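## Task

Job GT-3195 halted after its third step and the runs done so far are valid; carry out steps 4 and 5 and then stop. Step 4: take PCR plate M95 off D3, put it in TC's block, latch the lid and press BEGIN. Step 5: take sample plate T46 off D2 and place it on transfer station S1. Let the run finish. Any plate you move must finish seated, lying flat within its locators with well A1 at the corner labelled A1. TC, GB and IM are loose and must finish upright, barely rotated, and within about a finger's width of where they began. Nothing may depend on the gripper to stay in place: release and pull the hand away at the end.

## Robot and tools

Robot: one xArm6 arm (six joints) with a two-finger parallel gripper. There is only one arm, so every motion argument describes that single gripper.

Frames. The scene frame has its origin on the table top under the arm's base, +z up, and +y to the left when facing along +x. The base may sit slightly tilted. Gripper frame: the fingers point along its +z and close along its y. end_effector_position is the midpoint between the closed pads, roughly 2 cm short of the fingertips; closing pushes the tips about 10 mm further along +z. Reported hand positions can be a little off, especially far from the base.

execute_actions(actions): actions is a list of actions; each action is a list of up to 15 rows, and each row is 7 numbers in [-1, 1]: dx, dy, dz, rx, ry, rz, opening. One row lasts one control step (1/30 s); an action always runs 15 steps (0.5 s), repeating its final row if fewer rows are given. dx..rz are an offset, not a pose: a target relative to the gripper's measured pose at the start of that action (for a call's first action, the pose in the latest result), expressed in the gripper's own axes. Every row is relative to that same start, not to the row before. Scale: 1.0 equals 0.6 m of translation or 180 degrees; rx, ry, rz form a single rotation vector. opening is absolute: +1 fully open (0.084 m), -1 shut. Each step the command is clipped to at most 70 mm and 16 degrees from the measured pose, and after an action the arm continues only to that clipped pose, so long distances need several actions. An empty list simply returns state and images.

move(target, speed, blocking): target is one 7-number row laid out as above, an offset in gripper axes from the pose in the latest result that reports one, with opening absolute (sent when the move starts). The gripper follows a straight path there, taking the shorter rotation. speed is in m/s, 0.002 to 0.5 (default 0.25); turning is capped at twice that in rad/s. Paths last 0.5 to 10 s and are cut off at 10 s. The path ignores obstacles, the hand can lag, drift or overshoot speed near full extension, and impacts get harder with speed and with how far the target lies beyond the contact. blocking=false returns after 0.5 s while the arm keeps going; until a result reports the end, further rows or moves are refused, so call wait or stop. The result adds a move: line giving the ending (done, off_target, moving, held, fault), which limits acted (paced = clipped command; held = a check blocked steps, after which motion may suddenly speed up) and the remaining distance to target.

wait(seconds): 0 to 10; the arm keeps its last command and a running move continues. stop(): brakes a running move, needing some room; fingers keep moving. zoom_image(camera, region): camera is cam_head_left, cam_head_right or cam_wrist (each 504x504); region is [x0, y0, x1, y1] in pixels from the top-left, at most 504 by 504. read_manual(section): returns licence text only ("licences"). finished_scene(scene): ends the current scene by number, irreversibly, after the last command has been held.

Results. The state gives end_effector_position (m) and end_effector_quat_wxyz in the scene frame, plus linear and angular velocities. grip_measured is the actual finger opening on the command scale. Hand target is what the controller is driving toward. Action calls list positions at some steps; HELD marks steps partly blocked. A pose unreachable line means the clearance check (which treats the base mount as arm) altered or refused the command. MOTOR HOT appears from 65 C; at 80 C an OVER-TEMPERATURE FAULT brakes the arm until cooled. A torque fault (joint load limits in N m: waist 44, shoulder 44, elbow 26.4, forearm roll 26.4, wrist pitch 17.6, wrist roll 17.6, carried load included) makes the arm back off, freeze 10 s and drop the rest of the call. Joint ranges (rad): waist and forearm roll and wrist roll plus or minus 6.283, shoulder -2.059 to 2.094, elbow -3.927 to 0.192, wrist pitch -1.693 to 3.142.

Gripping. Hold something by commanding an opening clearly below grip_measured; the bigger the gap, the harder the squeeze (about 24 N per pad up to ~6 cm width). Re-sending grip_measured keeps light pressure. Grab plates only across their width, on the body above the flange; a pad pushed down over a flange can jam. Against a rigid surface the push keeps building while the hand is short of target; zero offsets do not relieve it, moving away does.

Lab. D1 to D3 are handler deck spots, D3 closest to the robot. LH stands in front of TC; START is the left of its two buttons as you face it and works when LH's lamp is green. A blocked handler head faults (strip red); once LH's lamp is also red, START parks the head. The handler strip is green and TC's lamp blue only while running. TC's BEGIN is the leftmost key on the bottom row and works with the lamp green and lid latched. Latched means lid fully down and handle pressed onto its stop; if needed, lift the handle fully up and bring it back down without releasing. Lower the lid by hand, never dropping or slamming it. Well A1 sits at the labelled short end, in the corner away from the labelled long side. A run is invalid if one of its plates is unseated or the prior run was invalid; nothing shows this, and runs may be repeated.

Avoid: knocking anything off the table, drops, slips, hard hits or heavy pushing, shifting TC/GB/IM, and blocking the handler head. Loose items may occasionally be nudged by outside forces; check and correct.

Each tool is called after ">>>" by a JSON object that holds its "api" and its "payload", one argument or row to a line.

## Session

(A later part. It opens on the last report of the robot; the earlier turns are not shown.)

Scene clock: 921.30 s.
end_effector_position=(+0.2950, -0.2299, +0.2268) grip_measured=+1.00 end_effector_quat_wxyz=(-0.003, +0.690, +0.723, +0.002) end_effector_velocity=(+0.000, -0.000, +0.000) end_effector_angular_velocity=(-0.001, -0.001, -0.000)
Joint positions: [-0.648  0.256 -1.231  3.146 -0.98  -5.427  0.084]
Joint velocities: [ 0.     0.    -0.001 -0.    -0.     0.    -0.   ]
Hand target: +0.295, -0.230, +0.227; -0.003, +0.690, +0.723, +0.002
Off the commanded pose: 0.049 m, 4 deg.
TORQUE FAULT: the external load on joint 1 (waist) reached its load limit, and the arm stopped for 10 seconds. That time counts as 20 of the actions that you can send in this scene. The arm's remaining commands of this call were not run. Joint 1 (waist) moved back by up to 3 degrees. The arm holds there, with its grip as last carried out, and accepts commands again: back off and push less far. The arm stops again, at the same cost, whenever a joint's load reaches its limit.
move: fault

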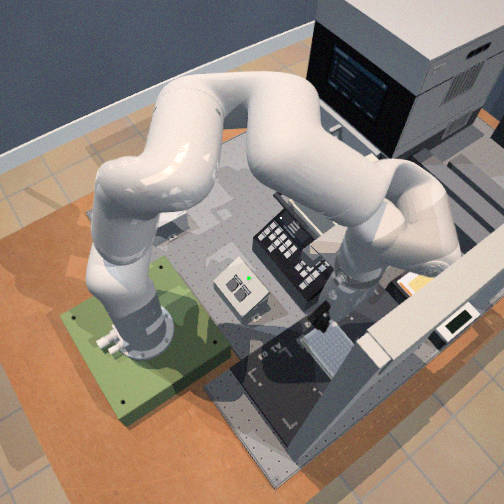

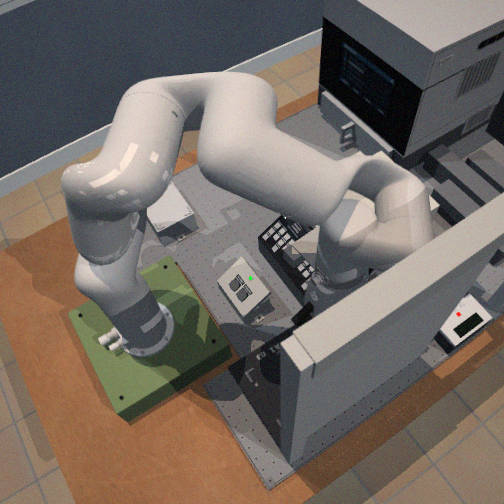

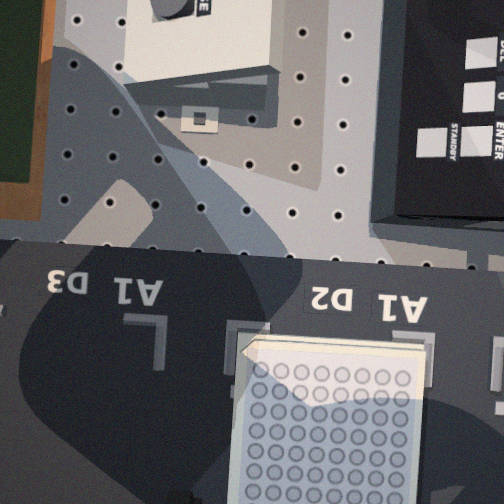

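>>> {"api": "move", "payload": {
  "target": [0.38,-0.16,-0.12,0,0,-0.015,-1]
}}

>>> {"api": "move", "payload": {
  "target": [0,0,0,-0.36,0,0,-1]
}}

Scene clock: 933.07 s.
end_effector_position=(+0.1879, -0.0077, +0.3000) grip_measured=-1.00 end_effector_quat_wxyz=(-0.003, +0.673, +0.739, +0.002) end_effector_velocity=(-0.000, +0.001, +0.001) end_effector_angular_velocity=(-0.004, +0.001, -0.001)
Joint positions: [-0.031 -0.463 -0.679  3.148 -1.145 -4.856  0.   ]
Joint velocities: [ 0.013 -0.002 -0.    -0.005 -0.003  0.016  0.   ]
Hand target: +0.188, -0.007, +0.300; -0.003, +0.673, +0.740, +0.002
Off the commanded pose: 0.001 m, 0 deg.
move: done

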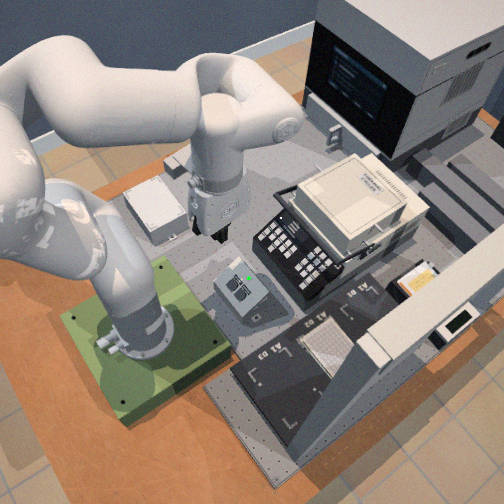

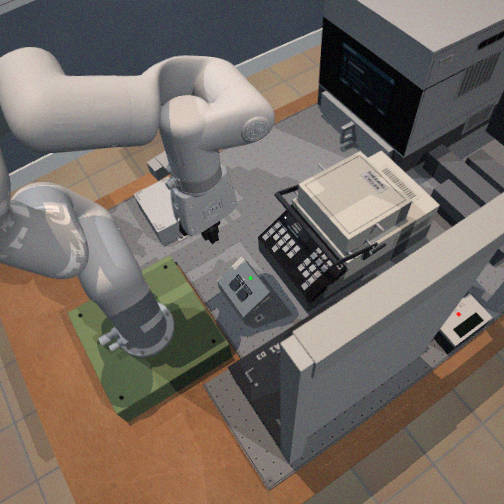

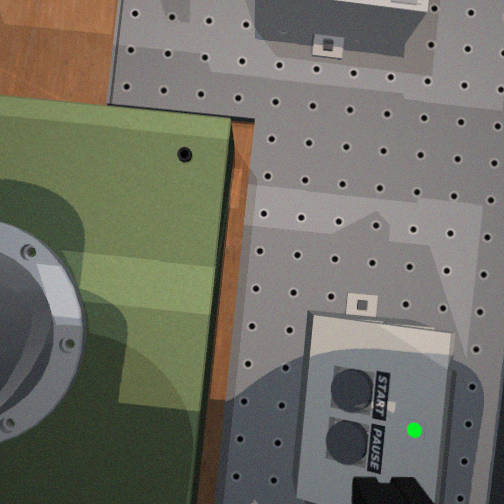

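Scene clock: 935.63 s.
end_effector_position=(+0.1886, -0.0074, +0.2998) grip_measured=-1.00 end_effector_quat_wxyz=(+0.201, +0.653, +0.705, +0.191) end_effector_velocity=(-0.000, +0.000, -0.000) end_effector_angular_velocity=(+0.001, +0.000, -0.000)
Joint positions: [-0.355 -1.105 -0.324  3.396 -0.916 -5.263  0.   ]
Joint velocities: [ 0.    -0.     0.001  0.    -0.     0.001  0.   ]
Hand target: +0.189, -0.007, +0.300; +0.201, +0.653, +0.705, +0.191
Off the commanded pose: 0.001 m, 33 deg; orientation clipped at the last step of the last action.
move: held; limits=paced,held; held on 37 of 77 steps, including the last
pose unreachable: on one or more control steps of this call, first in action 0 (counted from 0), an arm could not follow its commanded pose, so it was not sent that pose on those steps. On the call's last step it was still not sent that pose. It may still have moved: this result reports where it is.
cause: the commanded pose would bring two parts of the arm too close to each other (joints 3 (elbow) to 6 (wrist roll) lie between them).

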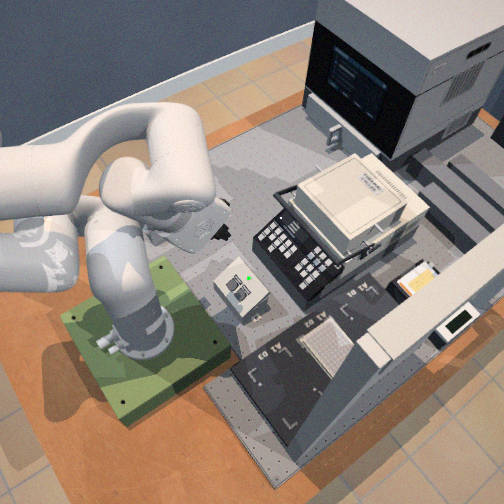

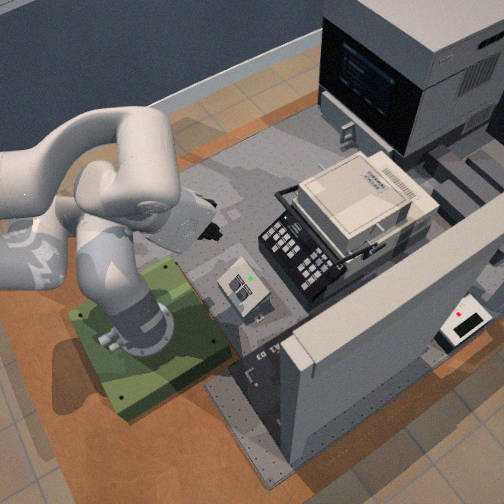

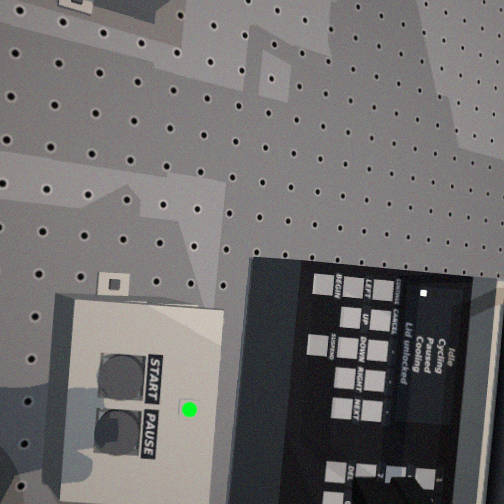

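>>> {"api": "move", "payload": {
  "target": [0,0.055,0.29,0,0,0,-1],
  "speed": 0.1
}}

Scene clock: 944.83 s.
end_effector_position=(+0.3093, -0.0036, +0.1706) grip_measured=-1.00 end_effector_quat_wxyz=(+0.205, +0.656, +0.704, +0.181) end_effector_velocity=(-0.000, -0.000, -0.001) end_effector_angular_velocity=(+0.003, -0.003, +0.003)
Joint positions: [-0.104 -0.34  -0.371  3.438 -0.164 -5.183  0.   ]
Joint velocities: [ 0.066  0.009 -0.013 -0.178  0.009  0.231  0.   ]
Hand target: +0.309, -0.004, +0.170; +0.205, +0.656, +0.704, +0.181
Off the commanded pose: 0.001 m, 1 deg.
move: done

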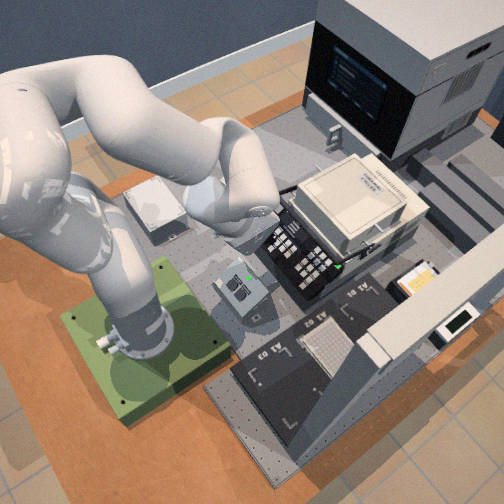

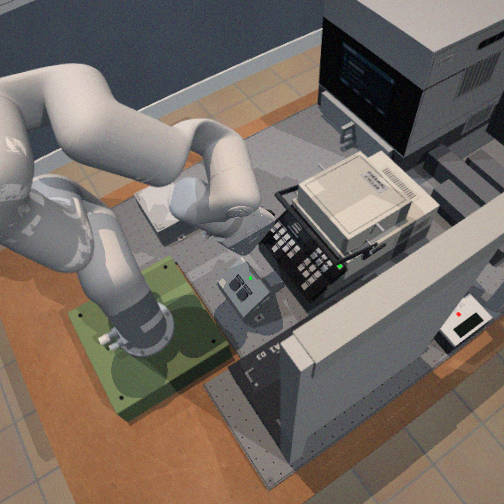

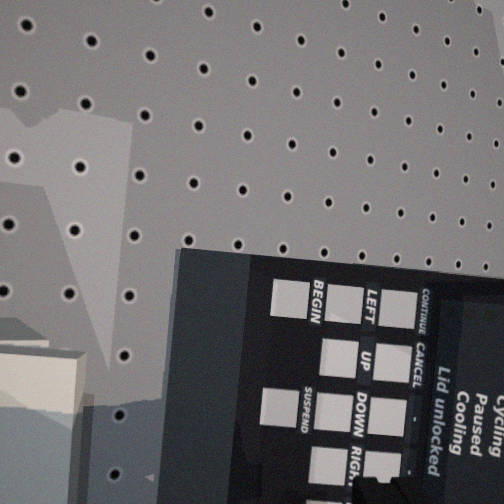

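>>> {"api": "move", "payload": {
  "target": [0,0,0,0,0.015,0,-1],
  "speed": 0.02
}}

Scene clock: 951.07 s.
end_effector_position=(+0.3093, -0.0033, +0.1706) grip_measured=-1.00 end_effector_quat_wxyz=(+0.200, +0.656, +0.705, +0.181) end_effector_velocity=(-0.001, +0.000, -0.000) end_effector_angular_velocity=(+0.003, -0.005, +0.003)
Joint positions: [-0.025 -0.328 -0.392  3.224 -0.173 -4.906  0.   ]
Joint velocities: [ 0.063 -0.004  0.002 -0.165  0.006  0.215  0.   ]
Hand target: +0.309, -0.003, +0.171; +0.200, +0.655, +0.705, +0.182
Off the commanded pose: 0.000 m, 2 deg.
move: done

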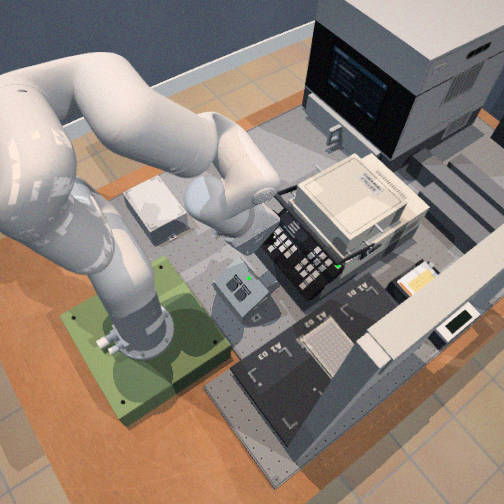

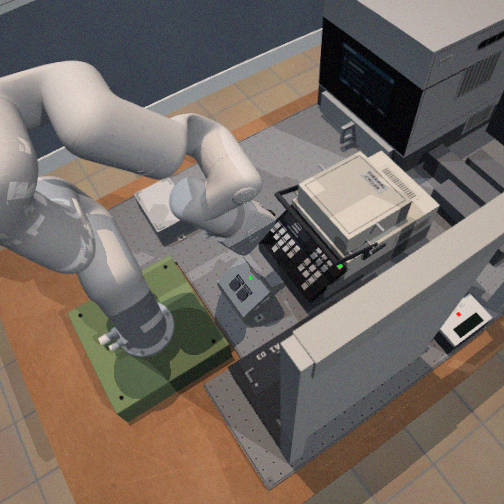

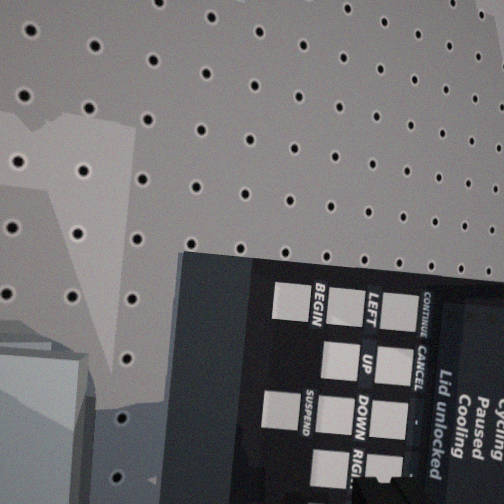

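>>> {"api": "move", "payload": {
  "target": [0,0,0,-0.1,0.005,0,-1],
  "speed": 0.03
}}

Scene clock: 960.63 s.
end_effector_position=(+0.3093, -0.0035, +0.1705) grip_measured=-1.00 end_effector_quat_wxyz=(+0.294, +0.615, +0.670, +0.294) end_effector_velocity=(+0.001, -0.000, +0.001) end_effector_angular_velocity=(-0.000, -0.007, +0.001)
Joint positions: [ 0.018 -0.551 -0.109  2.987  0.202 -4.632  0.   ]
Joint velocities: [-0.001 -0.003  0.002 -0.002  0.007 -0.     0.   ]
Hand target: +0.309, -0.004, +0.170; +0.294, +0.615, +0.670, +0.294
Off the commanded pose: 0.000 m, 0 deg.
move: done

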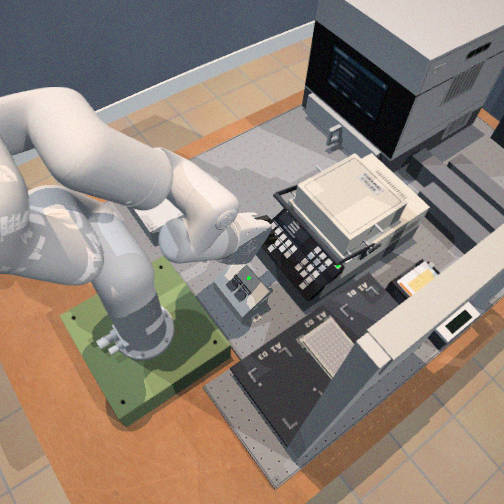

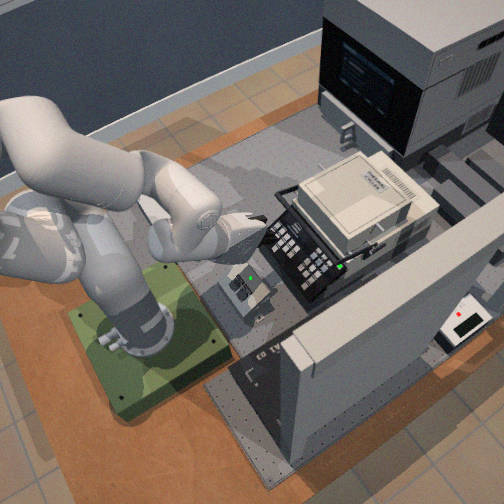

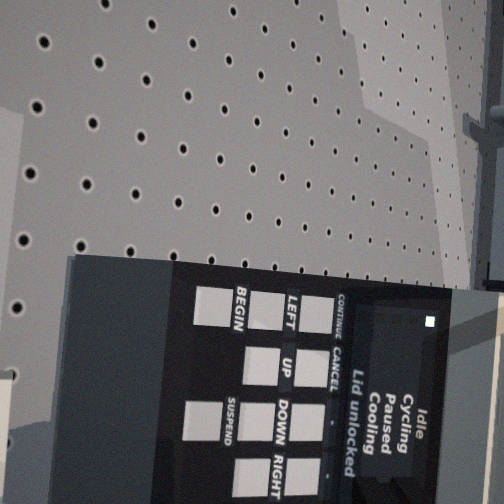

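>>> {"api": "move", "payload": {
  "target": [0,0.05,-0.043,0.03,0.08,0,-1],
  "speed": 0.03
}}

Scene clock: 968.13 s.
end_effector_position=(+0.3097, -0.0027, +0.1979) grip_measured=-1.00 end_effector_quat_wxyz=(+0.219, +0.596, +0.701, +0.324) end_effector_velocity=(-0.000, -0.000, -0.000) end_effector_angular_velocity=(-0.000, -0.000, +0.000)
Joint positions: [ 0.161 -0.732 -0.031  1.971  0.097 -3.521  0.   ]
Joint velocities: [ 0. -0.  0.  0. -0. -0.  0.]
Hand target: +0.310, -0.003, +0.198; +0.219, +0.596, +0.701, +0.324
Off the commanded pose: 0.012 m, 5 deg.
move: held; limits=held; held on 44 of 141 steps, including the last
pose unreachable: on one or more control steps of this call, first in action 0 (counted from 0), an arm could not follow its commanded pose, so it was not sent that pose on those steps. On the call's last step it was still not sent that pose. It may still have moved: this result reports where it is.
cause: the commanded pose would bring two parts of the arm too close to each other (joints 2 (shoulder) to 4 (forearm roll) lie between them).

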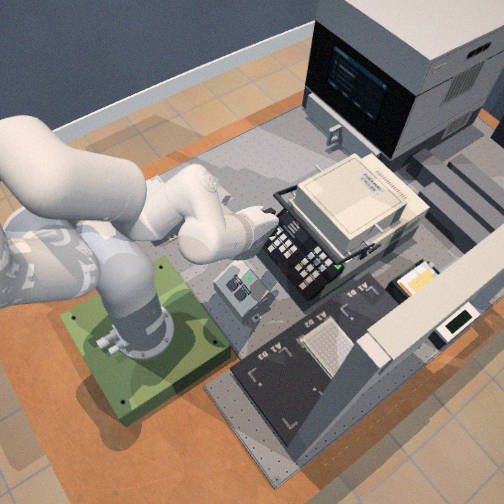

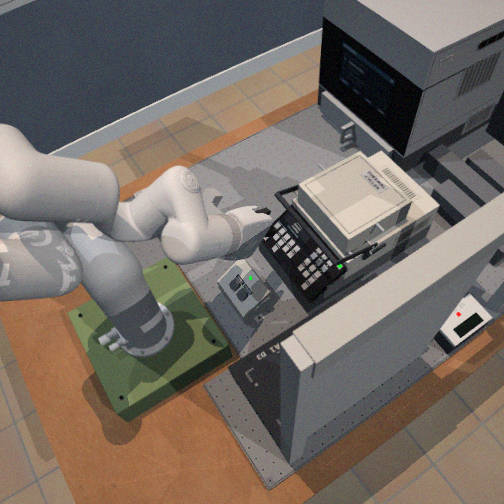

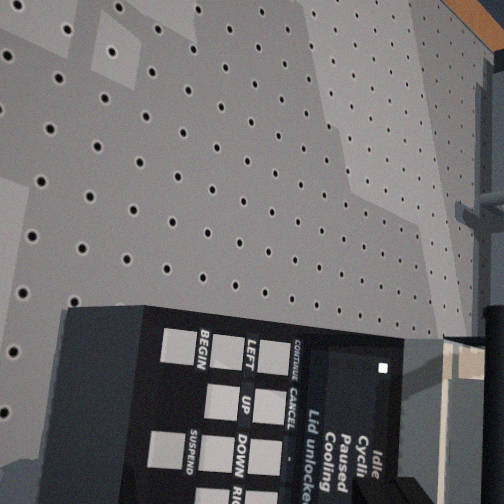

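>>> {"api": "move", "payload": {
  "target": [0,0,0.03,0.06,0.05,0,-1],
  "speed": 0.03
}}

Scene clock: 976.87 s.
end_effector_position=(+0.3224, +0.0008, +0.1855) grip_measured=-1.00 end_effector_quat_wxyz=(+0.107, +0.587, +0.743, +0.303) end_effector_velocity=(-0.000, +0.000, -0.001) end_effector_angular_velocity=(+0.002, +0.006, +0.002)
Joint positions: [-0.051 -0.586 -0.094  1.255  0.385 -3.     0.   ]
Joint velocities: [-0.004  0.004 -0.002 -0.009  0.006  0.006  0.   ]
Hand target: +0.322, +0.001, +0.186; +0.107, +0.587, +0.743, +0.303
Off the commanded pose: 0.000 m, 0 deg.
move: done; limits=held; held on 6 of 130 steps
pose unreachable: on one or more control steps of this call, first in action 0 (counted from 0), an arm could not follow its commanded pose, so it was not sent that pose on those steps. It may still have moved: this result reports where it is.
cause: the commanded pose would bring two parts of the arm too close to each other (joints 2 (shoulder) to 4 (forearm roll) lie between them).

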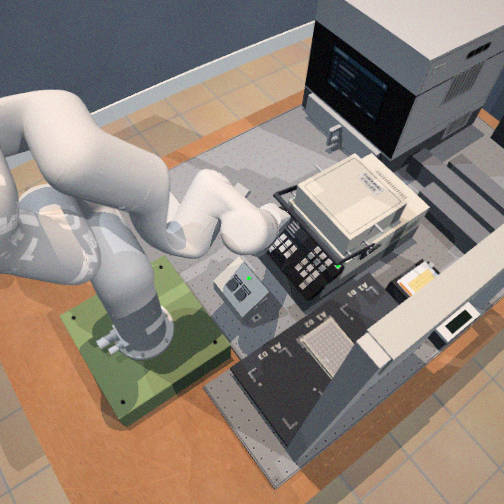

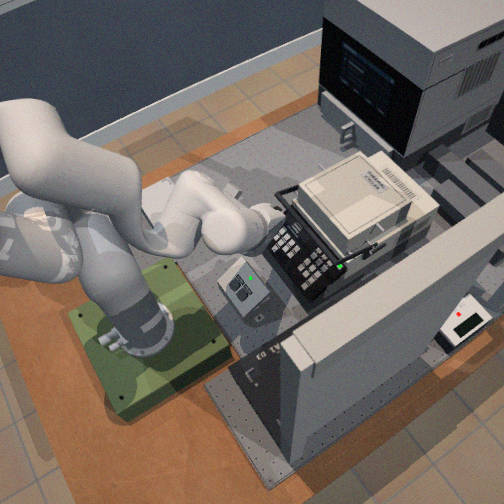

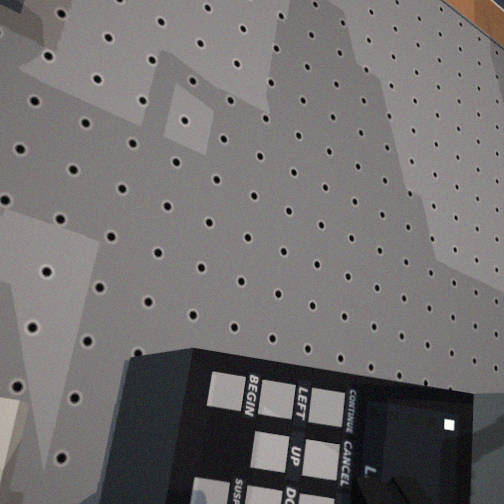

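>>> {"api": "move", "payload": {
  "target": [0,0,-0.1,0.188,-0.09,0.072,1],
  "speed": 0.06
}}

Scene clock: 987.83 s.
end_effector_position=(+0.2919, -0.0182, +0.2332) grip_measured=+1.00 end_effector_quat_wxyz=(+0.001, +0.707, +0.707, +0.001) end_effector_velocity=(-0.000, +0.000, +0.000) end_effector_angular_velocity=(-0.002, +0.006, -0.003)
Joint positions: [-0.045 -0.583 -0.395 -0.001  0.974 -1.631  0.084]
Joint velocities: [ 0.002  0.004 -0.004 -0.003  0.007  0.006  0.   ]
Hand target: +0.292, -0.018, +0.233; +0.001, +0.707, +0.707, +0.001
Off the commanded pose: 0.001 m, 0 deg.
move: done

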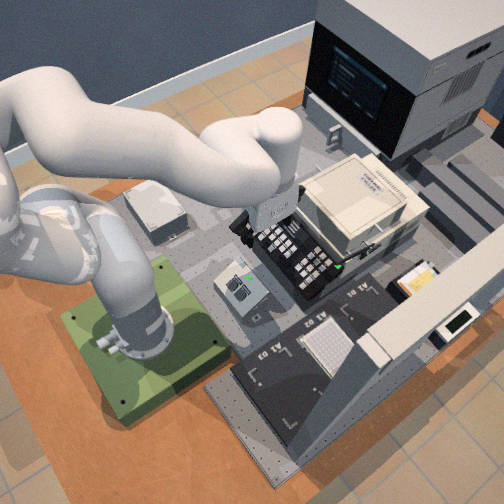

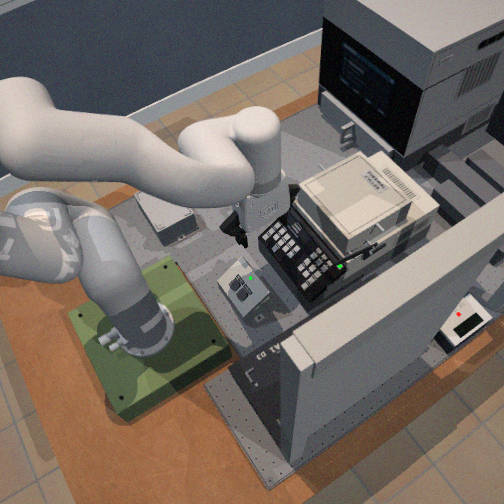

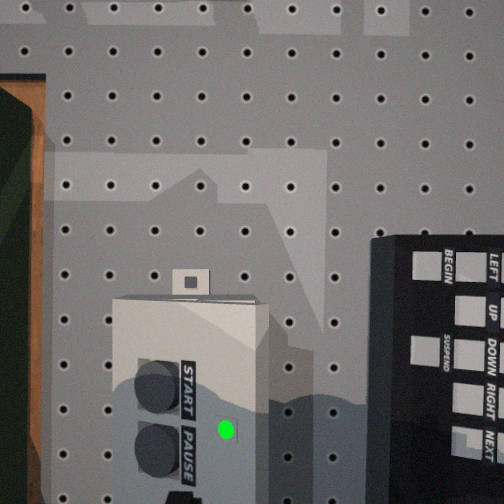

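>>> {"api": "move", "payload": {
  "target": [-0.40,0.002,0.02,0,0,0,1],
  "speed": 0.15
}}

Scene clock: 995.60 s.
end_effector_position=(+0.2934, -0.2584, +0.2214) grip_measured=+1.00 end_effector_quat_wxyz=(+0.002, +0.707, +0.707, +0.000) end_effector_velocity=(-0.000, -0.001, -0.000) end_effector_angular_velocity=(+0.001, +0.001, -0.003)
Joint positions: [-0.705 -0.18  -0.691  0.     0.867 -2.292  0.084]
Joint velocities: [-0.004  0.003 -0.002  0.     0.    -0.001  0.   ]
Hand target: +0.293, -0.259, +0.221; +0.001, +0.707, +0.707, +0.000
Off the commanded pose: 0.001 m, 0 deg.
move: done

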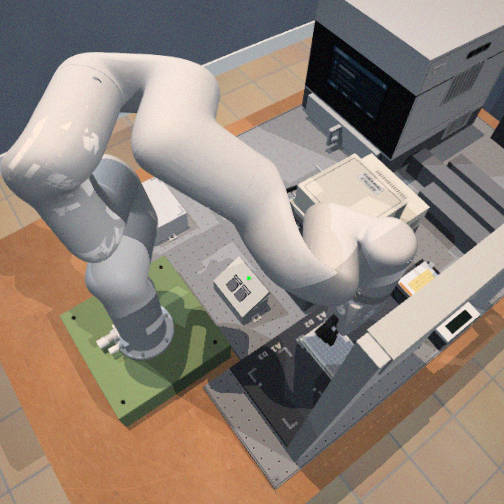

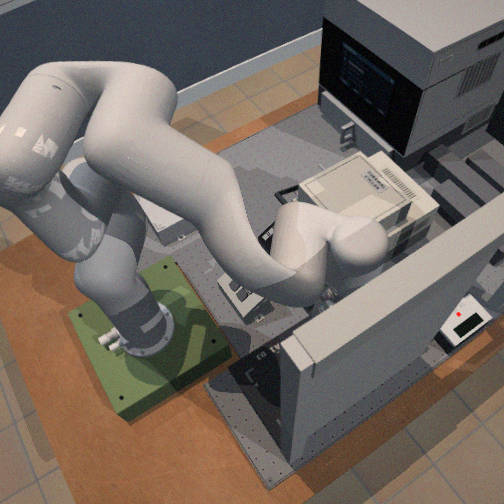

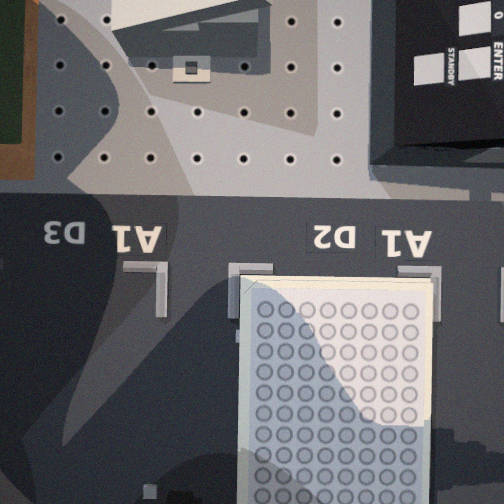

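>>> {"api": "zoom_image", "payload": {
  "camera": "cam_wrist",
  "region": [200,250,480,504]
}}

>>> {"api": "zoom_image", "payload": {
  "camera": "cam_head_left",
  "region": [260,290,400,400]
}}

Region (200, 250, 480, 504) of cam_wrist's 504x504 image, scaled by 1.800, with more detail than that image has; it fills the top 457 rows of this view, and the rest is white.

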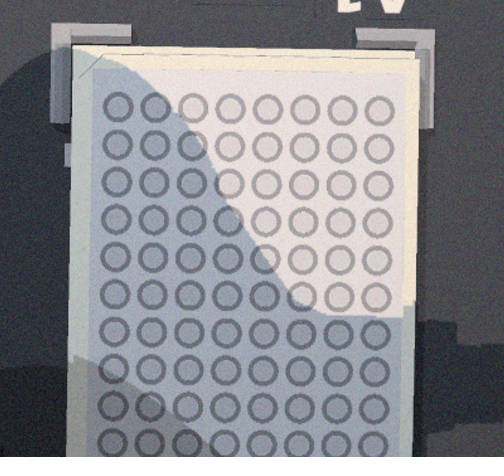

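Region (260, 290, 400, 400) of cam_head_left's 504x504 image, scaled by 3.600, with more detail than that image has; it fills the top 396 rows of this view, and the rest is white.

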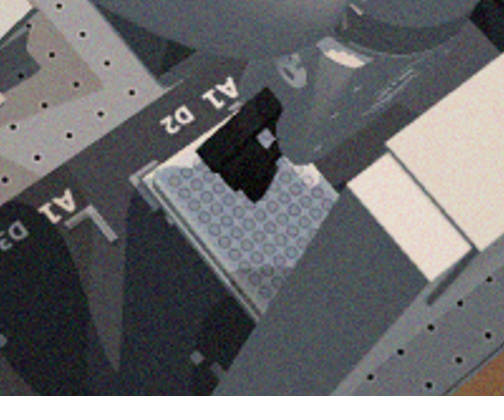

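>>> {"api": "move", "payload": {
  "target": [-0.053,0.0135,0.14,0,0,0,1],
  "speed": 0.08
}}

Scene clock: 1008.57 s.
end_effector_position=(+0.3018, -0.2904, +0.1377) grip_measured=+1.00 end_effector_quat_wxyz=(+0.002, +0.707, +0.707, +0.000) end_effector_velocity=(-0.001, -0.000, -0.001) end_effector_angular_velocity=(+0.001, +0.001, -0.001)
Joint positions: [-0.75   0.092 -0.712 -0.     0.614 -2.337  0.084]
Joint velocities: [-0.002  0.003  0.     0.    -0.002 -0.    -0.   ]
Hand target: +0.302, -0.290, +0.137; +0.002, +0.707, +0.707, +0.000
Off the commanded pose: 0.000 m, 0 deg.
move: done

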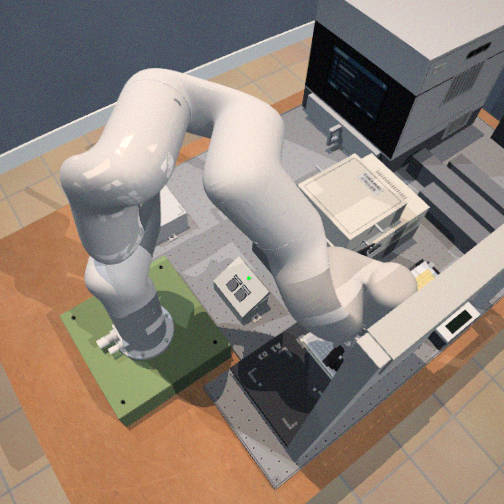

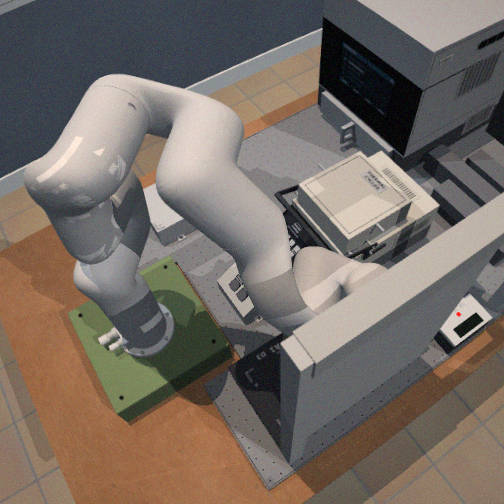

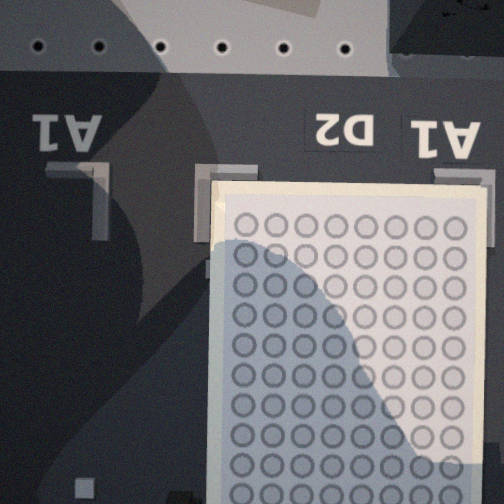

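>>> {"api": "move", "payload": {
  "target": [0,0,0.07,0,0,0.004,1],
  "speed": 0.03
}}

Scene clock: 1013.13 s.
end_effector_position=(+0.3019, -0.2905, +0.0959) grip_measured=+1.00 end_effector_quat_wxyz=(+0.002, +0.712, +0.703, +0.000) end_effector_velocity=(-0.000, -0.000, -0.001) end_effector_angular_velocity=(-0.000, -0.000, -0.001)
Joint positions: [-0.75   0.207 -0.701 -0.     0.489 -2.324  0.084]
Joint velocities: [-0.     0.002  0.     0.    -0.003  0.001 -0.   ]
Hand target: +0.302, -0.290, +0.096; +0.002, +0.712, +0.703, +0.000
Off the commanded pose: 0.000 m, 0 deg.
move: done

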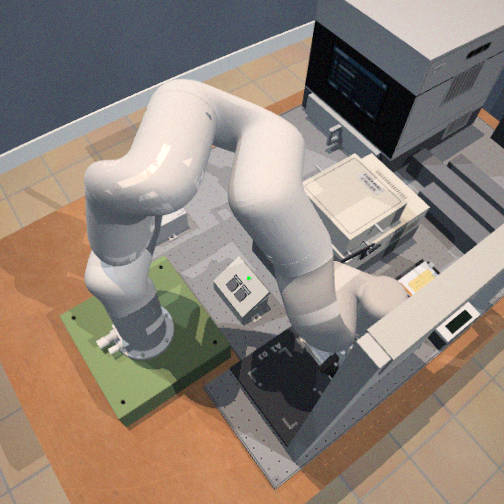

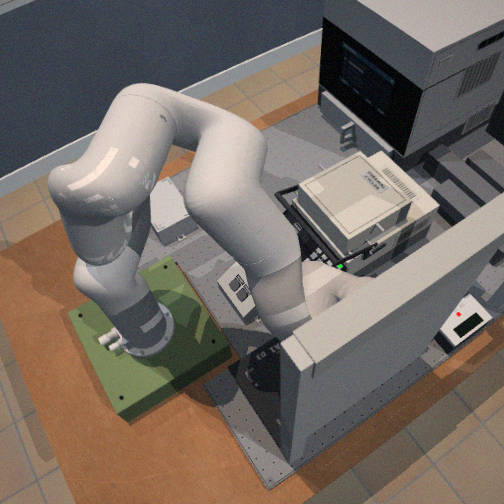

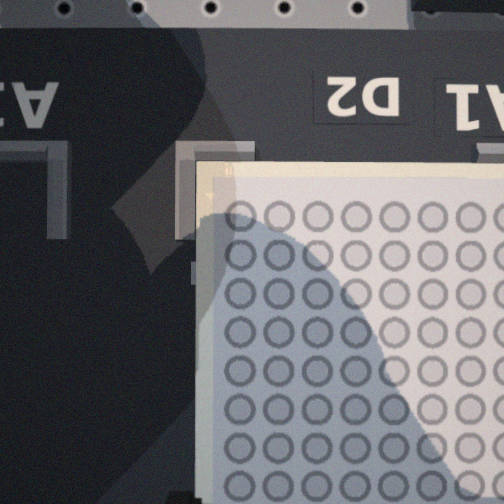

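>>> {"api": "move", "payload": {
  "target": [0,0,0.026,0,0,0,1],
  "speed": 0.01
}}

Scene clock: 1017.20 s.
end_effector_position=(+0.3030, -0.2918, +0.0841) grip_measured=+1.00 end_effector_quat_wxyz=(+0.005, +0.712, +0.702, +0.000) end_effector_velocity=(+0.000, -0.000, +0.001) end_effector_angular_velocity=(-0.004, -0.004, +0.001)
Joint positions: [-0.75   0.243 -0.702 -0.     0.446 -2.323  0.084]
Joint velocities: [-0.    -0.003  0.004  0.    -0.006 -0.001  0.   ]
Hand target: +0.302, -0.291, +0.080; +0.002, +0.712, +0.703, +0.000
Off the commanded pose: 0.004 m, 0 deg.
move: off_target

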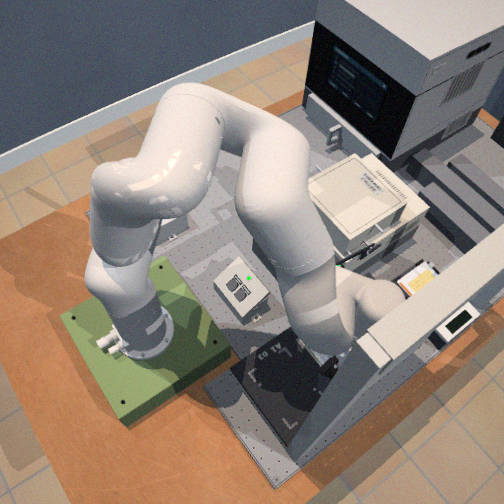

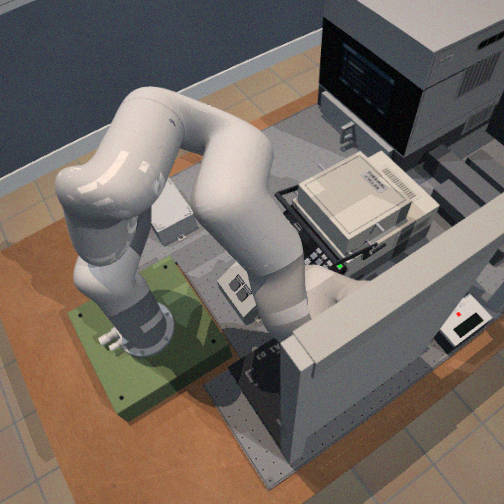

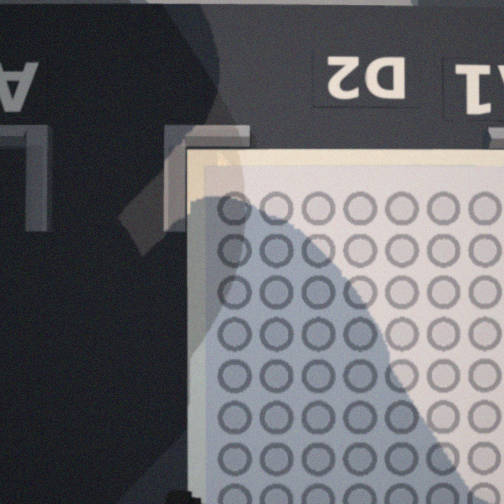

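>>> {"api": "execute_actions", "payload": {
  "actions": [
    [[0,0,-0.01,0,0,0,1]],
    [[0.002,-0.006,0,0,0,0,1]],
    [[0,0,0.004,0,0,0,1]],
    [[0,0,0.004,0,0,0,1]],
    [[0,0,0.004,0,0,0,1]],
    [[0,0,0.004,0,0,0,1]],
    [[0,0,0.004,0,0,0,1]]
  ]
}}

Scene clock: 1023.10 s.
end_effector_position=(+0.2996, -0.2904, +0.0775) grip_measured=+1.00 end_effector_quat_wxyz=(+0.005, +0.712, +0.703, +0.000) end_effector_velocity=(+0.000, +0.000, -0.000) end_effector_angular_velocity=(+0.000, +0.000, +0.001)
Joint positions: [-0.753  0.255 -0.69  -0.     0.423 -2.328  0.084]
Joint velocities: [ 0.     0.001  0.     0.    -0.001 -0.     0.   ]
Hand target: +0.300, -0.290, +0.077; +0.005, +0.712, +0.703, +0.000
Off the commanded pose: 0.000 m, 0 deg.
Step readings (end_effector_position; steps 1 to 15: 1st action; 16 to 30: 2nd action; 31 to 45: 3rd action; 46 to 60: 4th action; 61 to 75: 5th action; 76 to 90: 6th action; 91 to 105: 7th action):
0: (+0.3032, -0.2918, +0.0842)
1: (+0.3032, -0.2917, +0.0843)
2: (+0.3031, -0.2916, +0.0853)
4: (+0.3028, -0.2911, +0.0868)
8: (+0.3026, -0.2909, +0.0875)
15: (+0.3030, -0.2915, +0.0892)
16: (+0.3029, -0.2915, +0.0894)
17: (+0.3024, -0.2913, +0.0894)
19: (+0.3005, -0.2905, +0.0891)
23: (+0.2995, -0.2901, +0.0890)
30: (+0.2995, -0.2902, +0.0892)
31: (+0.2995, -0.2902, +0.0891)
32: (+0.2997, -0.2904, +0.0888)
34: (+0.2995, -0.2902, +0.0876)
38: (+0.2994, -0.2901, +0.0867)
45: (+0.2995, -0.2902, +0.0868)
46: (+0.2995, -0.2903, +0.0868)
47: (+0.2997, -0.2904, +0.0864)
49: (+0.2995, -0.2903, +0.0852)
53: (+0.2994, -0.2902, +0.0844)
60: (+0.2995, -0.2903, +0.0845)
61: (+0.2996, -0.2903, +0.0844)
62: (+0.2997, -0.2904, +0.0841)
64: (+0.2996, -0.2903, +0.0828)
68: (+0.2994, -0.2902, +0.0820)
75: (+0.2996, -0.2903, +0.0821)
76: (+0.2996, -0.2903, +0.0820)
77: (+0.2997, -0.2905, +0.0817)
79: (+0.2996, -0.2903, +0.0805)
83: (+0.2995, -0.2902, +0.0796)
90: (+0.2996, -0.2903, +0.0797)
91: (+0.2996, -0.2904, +0.0797)
92: (+0.2998, -0.2905, +0.0793)
94: (+0.2996, -0.2904, +0.0781)
98: (+0.2996, -0.2904, +0.0775)
105: end_effector_position above

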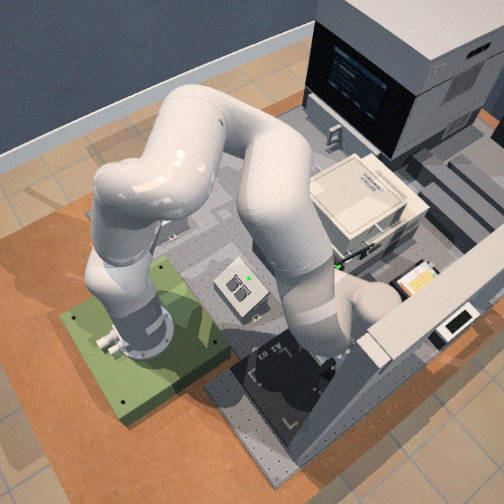

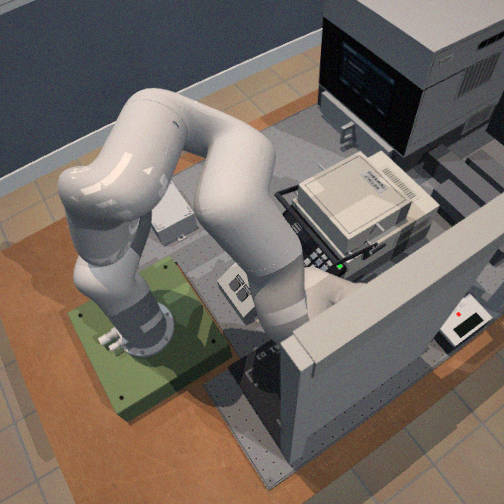

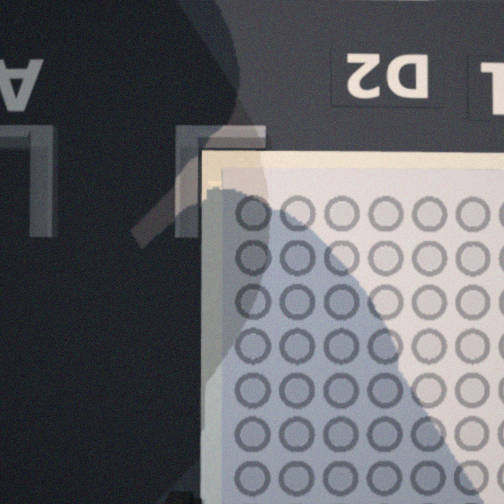

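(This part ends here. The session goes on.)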